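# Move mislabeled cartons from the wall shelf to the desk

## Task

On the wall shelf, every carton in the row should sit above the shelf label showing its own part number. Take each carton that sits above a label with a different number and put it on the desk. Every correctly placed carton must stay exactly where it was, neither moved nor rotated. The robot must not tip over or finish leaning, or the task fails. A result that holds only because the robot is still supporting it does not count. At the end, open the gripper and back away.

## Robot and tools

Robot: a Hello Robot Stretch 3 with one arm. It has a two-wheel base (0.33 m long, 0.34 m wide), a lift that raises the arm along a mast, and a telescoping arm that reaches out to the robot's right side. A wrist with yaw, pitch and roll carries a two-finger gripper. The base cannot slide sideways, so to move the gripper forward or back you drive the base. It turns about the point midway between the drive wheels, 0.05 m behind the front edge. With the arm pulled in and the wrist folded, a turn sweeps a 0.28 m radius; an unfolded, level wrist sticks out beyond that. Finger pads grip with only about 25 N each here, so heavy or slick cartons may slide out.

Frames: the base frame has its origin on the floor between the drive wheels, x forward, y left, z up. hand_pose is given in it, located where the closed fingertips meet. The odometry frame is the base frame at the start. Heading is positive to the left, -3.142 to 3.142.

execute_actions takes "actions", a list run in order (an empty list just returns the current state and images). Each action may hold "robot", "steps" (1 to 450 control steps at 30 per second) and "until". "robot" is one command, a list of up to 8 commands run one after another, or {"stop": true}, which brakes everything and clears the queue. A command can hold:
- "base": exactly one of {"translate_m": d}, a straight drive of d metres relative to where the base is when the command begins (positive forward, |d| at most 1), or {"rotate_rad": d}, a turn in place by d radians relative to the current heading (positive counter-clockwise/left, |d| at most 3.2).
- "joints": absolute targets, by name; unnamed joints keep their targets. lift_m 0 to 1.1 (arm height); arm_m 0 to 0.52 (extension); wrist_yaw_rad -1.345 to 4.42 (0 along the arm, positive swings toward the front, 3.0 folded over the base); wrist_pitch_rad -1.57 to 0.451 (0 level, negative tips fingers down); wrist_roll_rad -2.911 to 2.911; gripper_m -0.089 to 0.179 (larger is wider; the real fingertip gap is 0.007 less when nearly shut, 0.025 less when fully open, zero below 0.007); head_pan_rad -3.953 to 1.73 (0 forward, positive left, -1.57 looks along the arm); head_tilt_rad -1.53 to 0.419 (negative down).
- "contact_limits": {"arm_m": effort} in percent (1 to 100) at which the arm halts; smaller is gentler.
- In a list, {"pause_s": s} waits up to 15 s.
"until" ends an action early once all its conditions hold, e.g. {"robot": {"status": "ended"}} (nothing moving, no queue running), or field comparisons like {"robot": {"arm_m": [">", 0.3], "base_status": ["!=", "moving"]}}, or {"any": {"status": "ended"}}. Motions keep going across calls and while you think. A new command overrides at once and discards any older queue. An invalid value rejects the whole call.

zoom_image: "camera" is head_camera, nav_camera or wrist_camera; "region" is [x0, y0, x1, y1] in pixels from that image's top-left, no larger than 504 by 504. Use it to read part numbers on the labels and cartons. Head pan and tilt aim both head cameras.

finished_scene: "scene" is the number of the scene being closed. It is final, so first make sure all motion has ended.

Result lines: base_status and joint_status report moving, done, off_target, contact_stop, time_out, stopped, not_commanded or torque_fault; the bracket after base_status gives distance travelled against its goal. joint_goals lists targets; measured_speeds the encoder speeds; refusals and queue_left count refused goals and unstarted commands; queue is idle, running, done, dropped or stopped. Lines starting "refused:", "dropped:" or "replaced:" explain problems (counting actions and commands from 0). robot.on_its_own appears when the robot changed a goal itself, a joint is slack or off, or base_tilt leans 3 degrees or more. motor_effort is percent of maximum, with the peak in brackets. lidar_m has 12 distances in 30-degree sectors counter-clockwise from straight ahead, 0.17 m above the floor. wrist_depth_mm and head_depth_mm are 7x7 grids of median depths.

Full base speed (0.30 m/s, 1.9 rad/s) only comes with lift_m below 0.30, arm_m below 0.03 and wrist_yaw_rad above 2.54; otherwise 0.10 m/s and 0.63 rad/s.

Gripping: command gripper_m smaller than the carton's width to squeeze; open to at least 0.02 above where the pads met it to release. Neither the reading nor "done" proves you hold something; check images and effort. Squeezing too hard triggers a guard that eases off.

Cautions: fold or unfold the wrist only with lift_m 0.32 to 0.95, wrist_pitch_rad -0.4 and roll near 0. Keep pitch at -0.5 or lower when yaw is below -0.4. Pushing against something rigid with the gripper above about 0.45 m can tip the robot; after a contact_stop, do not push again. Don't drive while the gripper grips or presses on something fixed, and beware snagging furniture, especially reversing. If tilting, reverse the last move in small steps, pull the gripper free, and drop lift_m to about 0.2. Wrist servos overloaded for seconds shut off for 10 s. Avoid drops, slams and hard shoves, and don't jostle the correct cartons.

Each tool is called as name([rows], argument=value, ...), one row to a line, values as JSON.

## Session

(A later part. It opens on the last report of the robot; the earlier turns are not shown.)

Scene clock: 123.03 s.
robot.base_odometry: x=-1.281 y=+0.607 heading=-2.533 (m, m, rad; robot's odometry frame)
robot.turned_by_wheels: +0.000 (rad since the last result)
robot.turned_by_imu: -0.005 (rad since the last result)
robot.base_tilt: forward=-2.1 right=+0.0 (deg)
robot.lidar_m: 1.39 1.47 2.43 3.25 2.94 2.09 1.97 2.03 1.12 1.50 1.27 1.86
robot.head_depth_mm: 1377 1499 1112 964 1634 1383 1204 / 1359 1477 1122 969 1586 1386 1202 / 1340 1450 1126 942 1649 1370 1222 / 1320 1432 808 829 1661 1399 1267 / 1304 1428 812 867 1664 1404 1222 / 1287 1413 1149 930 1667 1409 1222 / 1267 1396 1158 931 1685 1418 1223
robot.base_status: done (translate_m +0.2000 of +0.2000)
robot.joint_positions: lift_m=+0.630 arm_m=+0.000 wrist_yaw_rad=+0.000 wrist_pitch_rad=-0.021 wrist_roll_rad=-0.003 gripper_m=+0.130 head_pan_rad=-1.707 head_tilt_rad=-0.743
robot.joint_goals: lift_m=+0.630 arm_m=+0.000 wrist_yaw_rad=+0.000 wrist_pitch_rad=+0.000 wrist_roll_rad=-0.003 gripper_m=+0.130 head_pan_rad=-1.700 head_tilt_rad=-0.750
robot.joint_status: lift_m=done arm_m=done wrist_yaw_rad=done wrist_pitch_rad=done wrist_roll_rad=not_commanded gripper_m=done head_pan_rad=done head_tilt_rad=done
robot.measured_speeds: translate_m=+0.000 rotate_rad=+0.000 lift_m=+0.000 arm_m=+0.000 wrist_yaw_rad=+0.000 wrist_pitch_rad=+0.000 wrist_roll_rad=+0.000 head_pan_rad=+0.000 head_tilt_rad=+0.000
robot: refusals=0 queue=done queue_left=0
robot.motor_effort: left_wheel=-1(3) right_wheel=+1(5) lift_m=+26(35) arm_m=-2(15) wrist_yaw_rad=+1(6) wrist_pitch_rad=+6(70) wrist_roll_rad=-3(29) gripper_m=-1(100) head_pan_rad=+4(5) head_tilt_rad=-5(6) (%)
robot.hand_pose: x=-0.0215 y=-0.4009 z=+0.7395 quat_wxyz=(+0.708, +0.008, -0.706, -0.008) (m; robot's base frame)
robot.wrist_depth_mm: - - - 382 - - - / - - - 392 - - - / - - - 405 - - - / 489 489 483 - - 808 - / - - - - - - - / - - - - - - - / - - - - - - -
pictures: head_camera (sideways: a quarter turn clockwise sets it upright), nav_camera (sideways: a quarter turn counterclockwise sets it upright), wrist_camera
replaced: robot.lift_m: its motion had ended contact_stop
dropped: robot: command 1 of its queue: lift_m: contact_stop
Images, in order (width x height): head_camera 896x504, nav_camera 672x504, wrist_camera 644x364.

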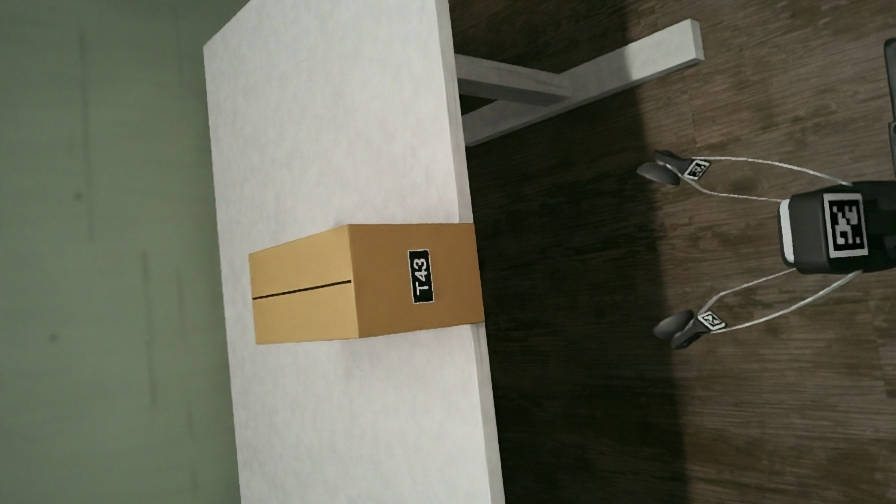

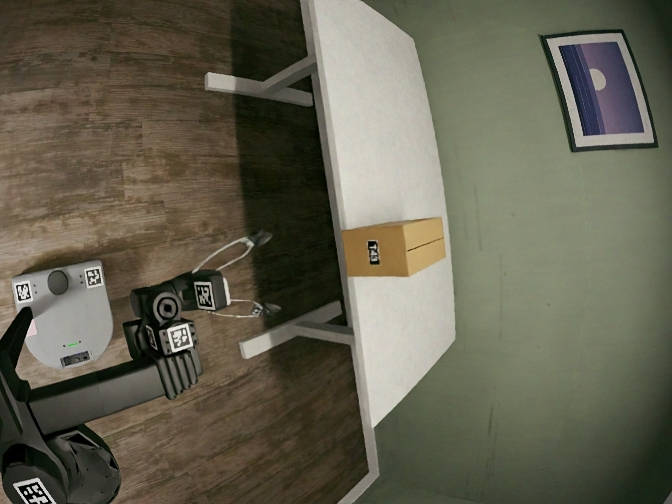

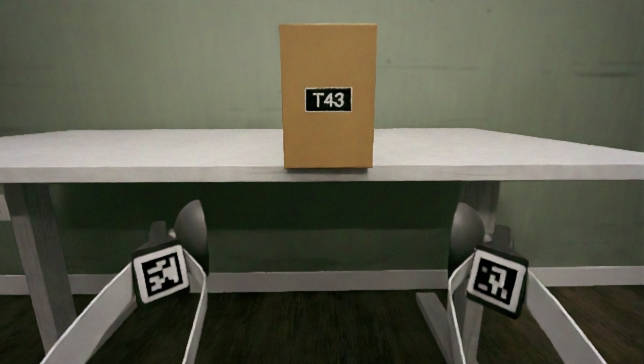

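execute_actions([
  {"robot":[{"joints":{"gripper_m":0.0,"lift_m":0.72}},{"joints":{"arm_m":0.34}},{"joints":{"arm_m":0}},{"joints":{"wrist_pitch_rad":-0.4}},{"joints":{"wrist_yaw_rad":3.0}}],"steps":450,"until":{"robot":{"status":"ended"}}},
])

execute_actions([
  {"robot":[{"joints":{"lift_m":0.25},"base":{"rotate_rad":1.6}},{"base":{"translate_m":1.0}},{"base":{"translate_m":1.0}},{"base":{"translate_m":0.36}},{"base":{"rotate_rad":1.57}},{"joints":{"lift_m":0.7}},{"joints":{"wrist_yaw_rad":0,"gripper_m":0.13}},{"joints":{"wrist_pitch_rad":0,"lift_m":0.63}}],"steps":450,"until":{"robot":{"status":"ended"}}},
  {"steps":450,"until":{"robot":{"status":"ended"}}},
])

Scene clock: 137.63 s.
robot.base_odometry: x=-1.281 y=+0.607 heading=-2.533 (m, m, rad; robot's odometry frame)
robot.turned_by_wheels: +0.000 (rad since the last result)
robot.turned_by_imu: -0.004 (rad since the last result)
robot.base_tilt: forward=-2.2 right=+0.0 (deg)
robot.lidar_m: 1.39 1.47 2.43 3.25 2.94 2.09 1.96 2.03 1.13 1.50 1.28 1.86
robot.head_depth_mm: 1376 1496 1113 966 1642 1385 1247 / 1360 1470 1119 968 1578 1386 1255 / 1344 1453 1127 942 1658 1403 1232 / 1322 1433 850 904 1655 1401 1234 / 1307 1421 848 895 1663 1405 1238 / 1297 1415 1153 926 1666 1408 1222 / 1274 1396 1159 929 1679 1413 1226
robot.base_status: done (translate_m +0.2000 of +0.2000)
robot.joint_positions: lift_m=+0.720 arm_m=+0.000 wrist_yaw_rad=+2.998 wrist_pitch_rad=-0.413 wrist_roll_rad=-0.003 gripper_m=+0.000 head_pan_rad=-1.707 head_tilt_rad=-0.743
robot.joint_goals: lift_m=+0.720 arm_m=+0.000 wrist_yaw_rad=+3.000 wrist_pitch_rad=-0.400 wrist_roll_rad=-0.003 gripper_m=+0.000 head_pan_rad=-1.700 head_tilt_rad=-0.750
robot.joint_status: lift_m=done arm_m=done wrist_yaw_rad=done wrist_pitch_rad=done wrist_roll_rad=not_commanded gripper_m=done head_pan_rad=done head_tilt_rad=done
robot.measured_speeds: translate_m=+0.000 rotate_rad=+0.000 lift_m=+0.000 arm_m=+0.000 wrist_yaw_rad=+0.000 wrist_pitch_rad=+0.000 wrist_roll_rad=+0.000 head_pan_rad=+0.000 head_tilt_rad=+0.000
robot: refusals=0 queue=done queue_left=0
robot.motor_effort: left_wheel=-1(1) right_wheel=+1(1) lift_m=+33(35) arm_m=-2(1) wrist_yaw_rad=+1(2) wrist_pitch_rad=+4(5) wrist_roll_rad=-3(3) gripper_m=-7(100) head_pan_rad=+5(4) head_tilt_rad=-5(5) (%)
robot.hand_pose: x=+0.0109 y=+0.0775 z=+0.7336 quat_wxyz=(+0.194, +0.699, +0.096, +0.681) (m; robot's base frame)
robot.wrist_depth_mm: - - - - - - - / - - - - - - - / - - - - - - - / - - - - - - - / - - - - - - - / - 981 - 941 978 968 964 / 855 873 886 833 846 845 835
pictures: head_camera (sideways: a quarter turn clockwise sets it upright), nav_camera (sideways: a quarter turn counterclockwise sets it upright), wrist_camera
Images, in order (width x height): head_camera 896x504, nav_camera 672x504, wrist_camera 644x364.

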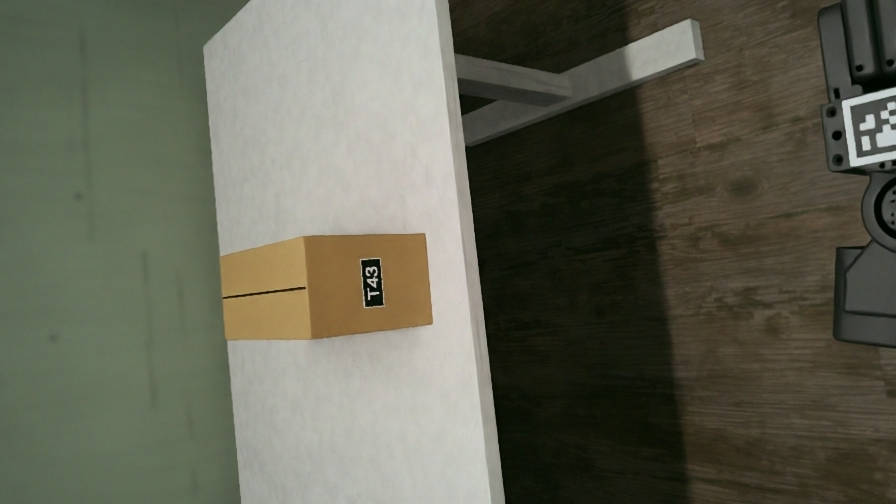

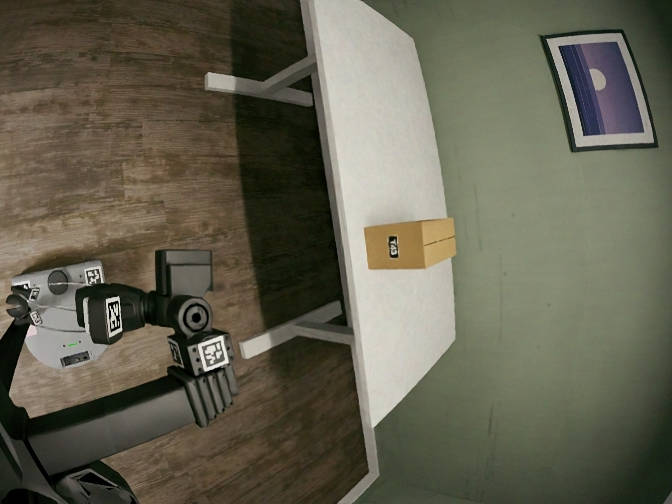

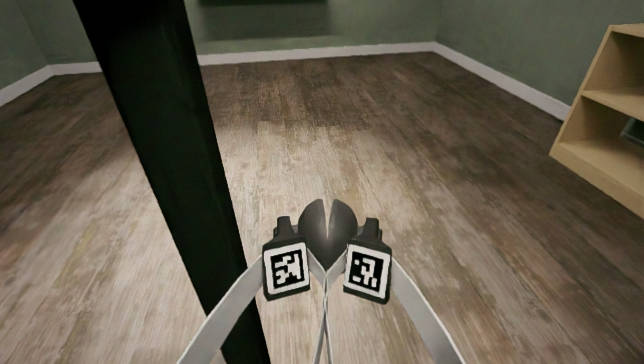

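Scene clock: 167.63 s.
robot.base_odometry: x=+0.123 y=-1.290 heading=+0.637 (m, m, rad; robot's odometry frame)
robot.turned_by_wheels: +3.170 (rad since the last result)
robot.turned_by_imu: +3.152 (rad since the last result)
robot.base_tilt: forward=-2.1 right=+0.1 (deg)
robot.lidar_m: 2.03 2.09 2.81 3.41 2.28 1.82 1.74 1.32 0.94 0.90 0.93 1.25
robot.head_depth_mm: 814 913 1037 970 1448 1387 1201 / 798 898 927 836 1414 1393 1209 / 791 886 931 864 1373 1376 1225 / 780 872 902 804 1346 1405 1266 / 767 859 933 849 1318 1407 1219 / 758 847 908 785 1290 1411 1222 / 750 837 909 806 1264 1398 1225
robot.base_status: done (rotate_rad +1.5699 of +1.5700)
robot.joint_positions: lift_m=+0.630 arm_m=+0.000 wrist_yaw_rad=+0.001 wrist_pitch_rad=-0.021 wrist_roll_rad=-0.003 gripper_m=+0.130 head_pan_rad=-1.707 head_tilt_rad=-0.743
robot.joint_goals: lift_m=+0.630 arm_m=+0.000 wrist_yaw_rad=+0.000 wrist_pitch_rad=+0.000 wrist_roll_rad=-0.003 gripper_m=+0.130 head_pan_rad=-1.700 head_tilt_rad=-0.750
robot.joint_status: lift_m=moving arm_m=done wrist_yaw_rad=done wrist_pitch_rad=moving wrist_roll_rad=not_commanded gripper_m=done head_pan_rad=done head_tilt_rad=done
robot.measured_speeds: translate_m=+0.000 rotate_rad=+0.000 lift_m=+0.000 arm_m=+0.000 wrist_yaw_rad=+0.000 wrist_pitch_rad=+0.000 wrist_roll_rad=+0.000 head_pan_rad=+0.000 head_tilt_rad=+0.000
robot: refusals=0 queue=running queue_left=0
robot.motor_effort: left_wheel=-2(9) right_wheel=+1(10) lift_m=+26(35) arm_m=-2(2) wrist_yaw_rad=-1(4) wrist_pitch_rad=+5(6) wrist_roll_rad=-3(3) gripper_m=+0(100) head_pan_rad=+5(5) head_tilt_rad=-5(4) (%)
robot.hand_pose: x=-0.0211 y=-0.4009 z=+0.7395 quat_wxyz=(+0.708, +0.008, -0.706, -0.007) (m; robot's base frame)
robot.wrist_depth_mm: 597 605 608 608 614 603 609 / 608 465 393 630 539 615 636 / 399 402 401 405 406 407 658 / 413 419 414 419 422 429 671 / 429 423 428 431 430 427 431 / 733 - 743 727 748 - 754 / 761 762 757 769 761 772 784
pictures: head_camera (sideways: a quarter turn clockwise sets it upright), nav_camera (sideways: a quarter turn counterclockwise sets it upright), wrist_camera
Images, in order (width x height): head_camera 896x504, nav_camera 672x504, wrist_camera 644x364.

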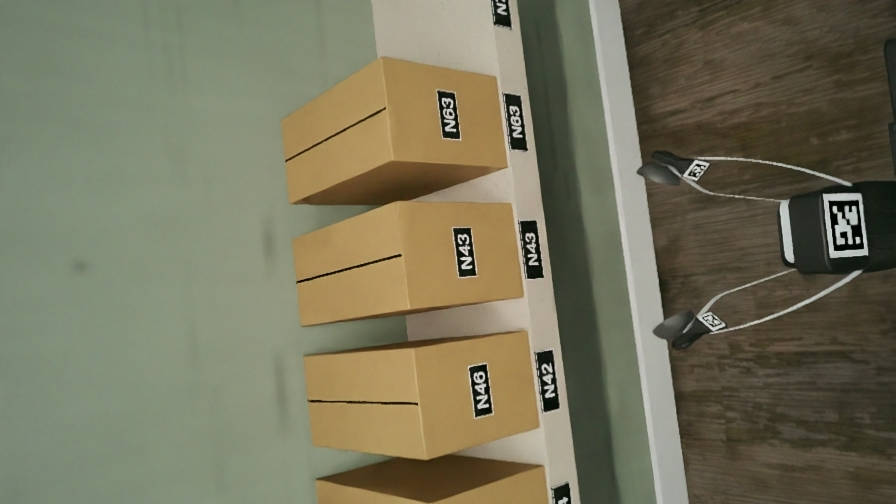

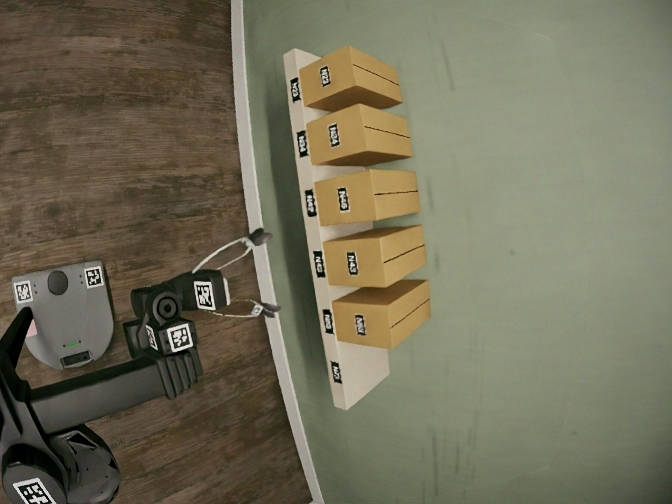

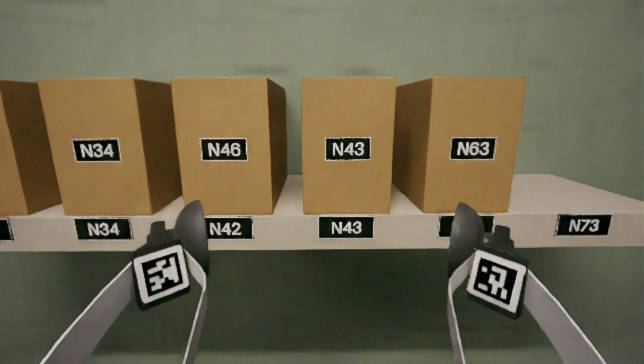

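100 px at 1.3 mm per px is 0.13 m.

execute_actions([
  {"robot":{"base":{"translate_m":0.13},"joints":{"arm_m":0.17}},"steps":450,"until":{"robot":{"status":"ended"}}},
])

Scene clock: 170.37 s.
robot.base_odometry: x=+0.228 y=-1.212 heading=+0.637 (m, m, rad; robot's odometry frame)
robot.turned_by_wheels: +0.000 (rad since the last result)
robot.turned_by_imu: -0.001 (rad since the last result)
robot.base_tilt: forward=-2.2 right=+0.1 (deg)
robot.lidar_m: 1.90 1.95 2.62 3.41 2.36 1.92 1.87 1.32 0.95 0.90 0.93 1.25
robot.head_depth_mm: 806 906 886 854 1442 1387 1216 / 795 894 925 853 1409 1442 - / 787 880 894 836 1388 - 1183 / 775 868 937 815 1298 - 1209 / 764 856 914 819 1323 1408 1219 / 756 842 911 786 1288 1412 1221 / 745 831 905 788 887 1399 1230
robot.base_status: done (translate_m +0.1300 of +0.1300)
robot.joint_positions: lift_m=+0.630 arm_m=+0.170 wrist_yaw_rad=+0.000 wrist_pitch_rad=-0.020 wrist_roll_rad=-0.003 gripper_m=+0.130 head_pan_rad=-1.707 head_tilt_rad=-0.743
robot.joint_goals: lift_m=+0.630 arm_m=+0.170 wrist_yaw_rad=+0.000 wrist_pitch_rad=+0.000 wrist_roll_rad=-0.003 gripper_m=+0.130 head_pan_rad=-1.700 head_tilt_rad=-0.750
robot.joint_status: lift_m=done arm_m=done wrist_yaw_rad=done wrist_pitch_rad=done wrist_roll_rad=not_commanded gripper_m=done head_pan_rad=done head_tilt_rad=done
robot.measured_speeds: translate_m=+0.000 rotate_rad=+0.000 lift_m=+0.000 arm_m=+0.000 wrist_yaw_rad=+0.000 wrist_pitch_rad=+0.000 wrist_roll_rad=+0.000 head_pan_rad=+0.000 head_tilt_rad=+0.000
robot: refusals=0 queue=done queue_left=0
robot.motor_effort: left_wheel=-2(4) right_wheel=+2(4) lift_m=+26(26) arm_m=+3(4) wrist_yaw_rad=+0(2) wrist_pitch_rad=+5(6) wrist_roll_rad=-3(3) gripper_m=+0(0) head_pan_rad=+4(5) head_tilt_rad=-4(4) (%)
robot.hand_pose: x=-0.0214 y=-0.5704 z=+0.7397 quat_wxyz=(+0.708, +0.007, -0.706, -0.007) (m; robot's base frame)
robot.wrist_depth_mm: 440 442 446 444 448 454 444 / 218 220 251 221 238 223 225 / 227 228 251 231 238 232 234 / 236 238 278 240 264 240 247 / 247 245 311 249 265 250 260 / 255 - 257 256 259 - 261 / 262 264 263 266 573 568 581
pictures: head_camera (sideways: a quarter turn clockwise sets it upright), nav_camera (sideways: a quarter turn counterclockwise sets it upright), wrist_camera
Images, in order (width x height): head_camera 896x504, nav_camera 672x504, wrist_camera 644x364.

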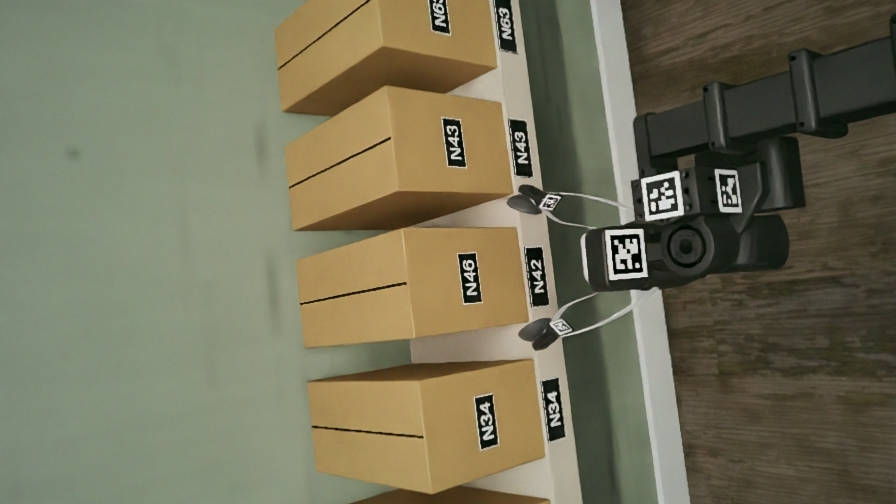

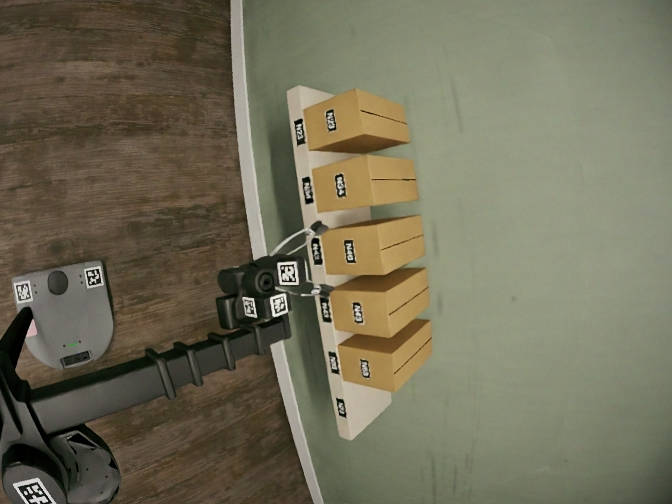

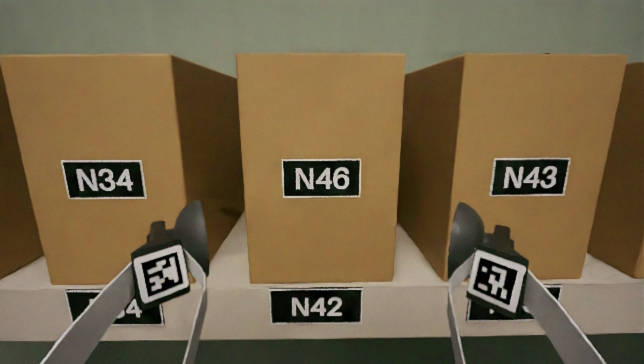

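execute_actions([
  {"robot":[{"base":{"translate_m":0.003},"joints":{"arm_m":0.29}},{"joints":{"gripper_m":0.04}},{"pause_s":0.5},{"joints":{"lift_m":0.67}},{"joints":{"arm_m":0}},{"joints":{"lift_m":0.85},"base":{"rotate_rad":1.76}},{"base":{"translate_m":1.0}}],"steps":450,"until":{"robot":{"status":"ended"}}},
  {"steps":450,"until":{"robot":{"status":"ended"}}},
  {"robot":[{"base":{"translate_m":1.0}},{"base":{"translate_m":0.42}},{"base":{"rotate_rad":1.39}},{"joints":{"arm_m":0.45}}],"steps":450,"until":{"robot":{"status":"ended"}}},
  {"steps":450,"until":{"robot":{"status":"ended"}}},
])

Scene clock: 217.80 s.
robot.base_odometry: x=-1.548 y=+0.430 heading=-2.497 (m, m, rad; robot's odometry frame)
robot.turned_by_wheels: +3.150 (rad since the last result)
robot.turned_by_imu: +3.131 (rad since the last result)
robot.base_tilt: forward=-2.1 right=+0.0 (deg)
robot.lidar_m: 1.11 1.23 1.59 3.28 3.32 2.38 2.23 2.17 1.24 1.47 1.12 1.58
robot.head_depth_mm: 1349 1461 858 915 - - 1203 / 1333 1443 834 - 1623 1389 1208 / 1317 1432 - 942 1655 1400 1215 / 1294 813 1018 915 1651 1408 1214 / 1273 775 1059 921 1665 1409 1218 / 1261 1389 1153 897 1668 1415 1220 / 1241 1388 1153 903 1678 1411 1227
robot.base_status: done (rotate_rad +1.3899 of +1.3900)
robot.joint_positions: lift_m=+0.850 arm_m=+0.450 wrist_yaw_rad=+0.000 wrist_pitch_rad=-0.035 wrist_roll_rad=-0.007 gripper_m=+0.083 head_pan_rad=-1.707 head_tilt_rad=-0.743
robot.joint_goals: lift_m=+0.850 arm_m=+0.450 wrist_yaw_rad=+0.000 wrist_pitch_rad=+0.000 wrist_roll_rad=-0.007 gripper_m=+0.082 head_pan_rad=-1.700 head_tilt_rad=-0.750
robot.joint_status: lift_m=done arm_m=done wrist_yaw_rad=done wrist_pitch_rad=done wrist_roll_rad=not_commanded gripper_m=off_target head_pan_rad=done head_tilt_rad=done
robot.measured_speeds: translate_m=+0.000 rotate_rad=+0.000 lift_m=+0.000 arm_m=+0.000 wrist_yaw_rad=+0.000 wrist_pitch_rad=+0.000 wrist_roll_rad=+0.000 head_pan_rad=+0.000 head_tilt_rad=+0.000
robot: refusals=0 queue=done queue_left=0
robot.on_its_own: gripper_m is held at +0.082, not at your +0.040, by its stall guard, which is not easing now
robot.motor_effort: left_wheel=-2(7) right_wheel=+3(7) lift_m=+35(37) arm_m=+3(3) wrist_yaw_rad=+0(7) wrist_pitch_rad=+10(13) wrist_roll_rad=-1(3) gripper_m=-61(100) head_pan_rad=+5(4) head_tilt_rad=-6(5) (%)
robot.hand_pose: x=-0.0214 y=-0.8499 z=+0.9555 quat_wxyz=(+0.710, +0.013, -0.704, -0.013) (m; robot's base frame)
robot.wrist_depth_mm: 706 698 117 117 117 708 718 / 723 721 120 120 119 738 759 / 748 777 122 122 122 771 784 / 788 788 125 125 125 815 831 / 712 810 128 127 127 713 284 / 512 490 131 130 130 - 242 / 424 406 134 133 133 371 229
pictures: head_camera (sideways: a quarter turn clockwise sets it upright), nav_camera (sideways: a quarter turn counterclockwise sets it upright), wrist_camera
Images, in order (width x height): head_camera 896x504, nav_camera 672x504, wrist_camera 644x364.

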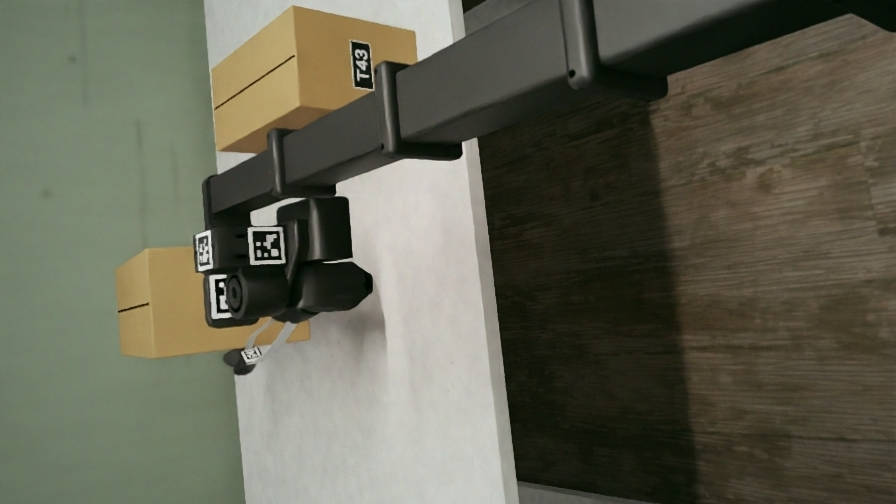

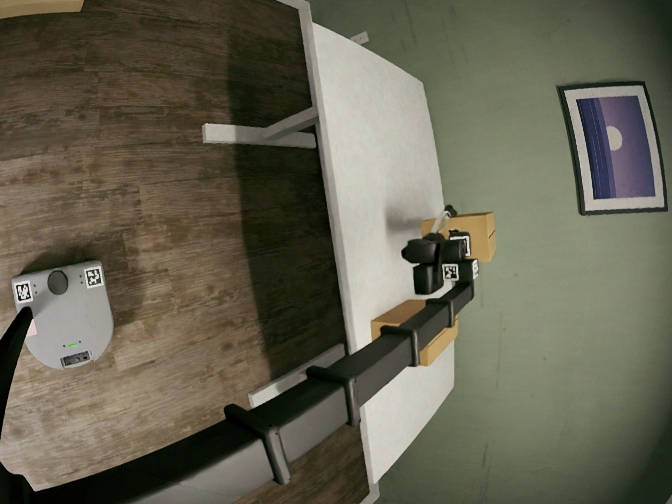

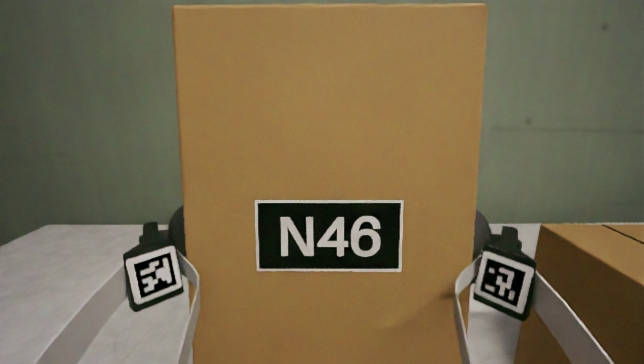

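execute_actions([
  {"robot":[{"base":{"translate_m":0.12}},{"joints":{"lift_m":0.6}}],"steps":450,"until":{"robot":{"status":"ended"}}},
  {"robot":[{"joints":{"gripper_m":0.15}},{"joints":{"arm_m":0.15}}],"steps":450,"until":{"robot":{"status":"ended"}}},
])

Scene clock: 226.43 s.
robot.base_odometry: x=-1.644 y=+0.358 heading=-2.497 (m, m, rad; robot's odometry frame)
robot.turned_by_wheels: +0.000 (rad since the last result)
robot.turned_by_imu: -0.003 (rad since the last result)
robot.base_tilt: forward=-2.1 right=+0.1 (deg)
robot.lidar_m: 1.00 1.13 1.51 3.29 3.37 2.49 2.35 2.17 1.31 1.47 1.07 1.45
robot.head_depth_mm: 1345 1449 910 931 1636 1385 1218 / 1332 1445 1091 938 1646 - 1173 / 1310 1420 1132 926 1639 - 1194 / 1294 1404 919 915 1746 - 1209 / 1271 1368 893 921 1666 1409 1217 / 1263 1381 1154 896 1668 1410 1221 / 1239 1384 1161 902 1555 1381 1224
robot.base_status: done (translate_m +0.1200 of +0.1200)
robot.joint_positions: lift_m=+0.670 arm_m=+0.150 wrist_yaw_rad=+0.000 wrist_pitch_rad=-0.017 wrist_roll_rad=-0.007 gripper_m=+0.150 head_pan_rad=-1.707 head_tilt_rad=-0.743
robot.joint_goals: lift_m=+0.670 arm_m=+0.150 wrist_yaw_rad=+0.000 wrist_pitch_rad=+0.000 wrist_roll_rad=-0.007 gripper_m=+0.150 head_pan_rad=-1.700 head_tilt_rad=-0.750
robot.joint_status: lift_m=contact_stop arm_m=done wrist_yaw_rad=done wrist_pitch_rad=done wrist_roll_rad=not_commanded gripper_m=off_target head_pan_rad=done head_tilt_rad=done
robot.measured_speeds: translate_m=+0.000 rotate_rad=+0.000 lift_m=+0.000 arm_m=+0.000 wrist_yaw_rad=+0.000 wrist_pitch_rad=+0.000 wrist_roll_rad=+0.000 head_pan_rad=+0.000 head_tilt_rad=+0.000
robot: refusals=0 queue=done queue_left=0
robot.on_its_own: lift_m is slack since a contact_stop, until your next command for it (your +0.600 is given up)
robot.motor_effort: left_wheel=-2(3) right_wheel=+2(7) lift_m=+29(34) arm_m=-2(6) wrist_yaw_rad=+1(2) wrist_pitch_rad=+5(23) wrist_roll_rad=-1(1) gripper_m=+0(100) head_pan_rad=+4(4) head_tilt_rad=-4(4) (%)
robot.hand_pose: x=-0.0215 y=-0.5510 z=+0.7804 quat_wxyz=(+0.710, +0.006, -0.704, -0.006) (m; robot's base frame)
robot.wrist_depth_mm: 967 985 983 985 979 997 - / - - - 403 - - 378 / - - - 411 - 573 371 / 528 522 522 428 524 500 376 / 308 338 307 307 309 335 306 / - - - - - - - / - 788 - - - - -
pictures: head_camera (sideways: a quarter turn clockwise sets it upright), nav_camera (sideways: a quarter turn counterclockwise sets it upright), wrist_camera
Images, in order (width x height): head_camera 896x504, nav_camera 672x504, wrist_camera 644x364.

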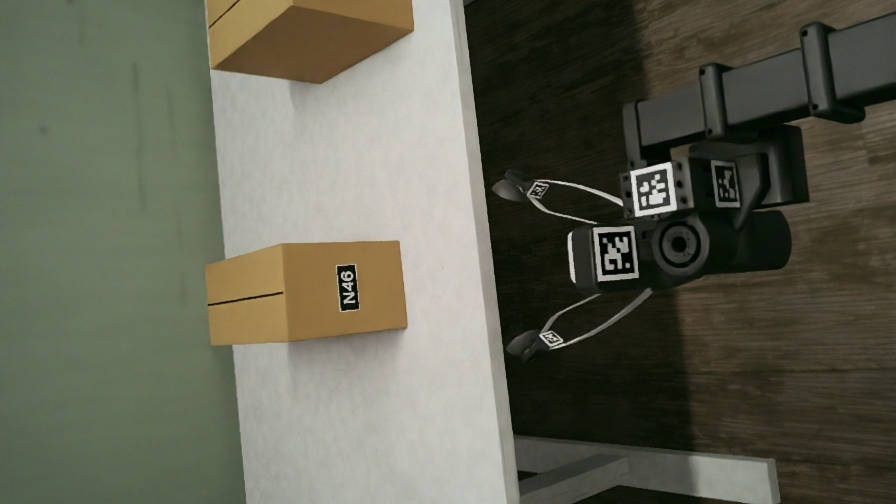

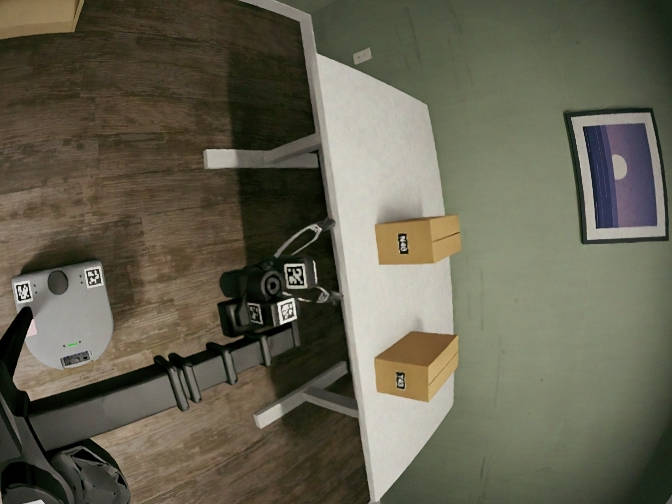

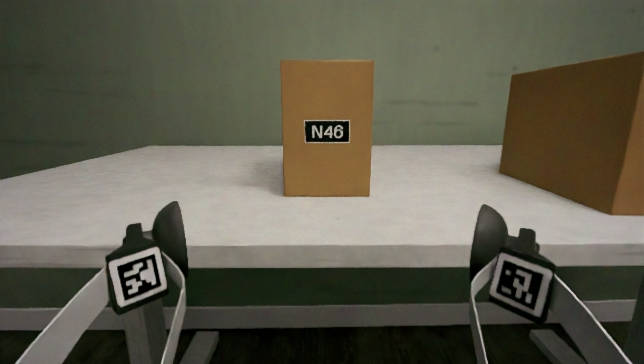

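finished_scene(scene=2)

The scene is finished: the task was done.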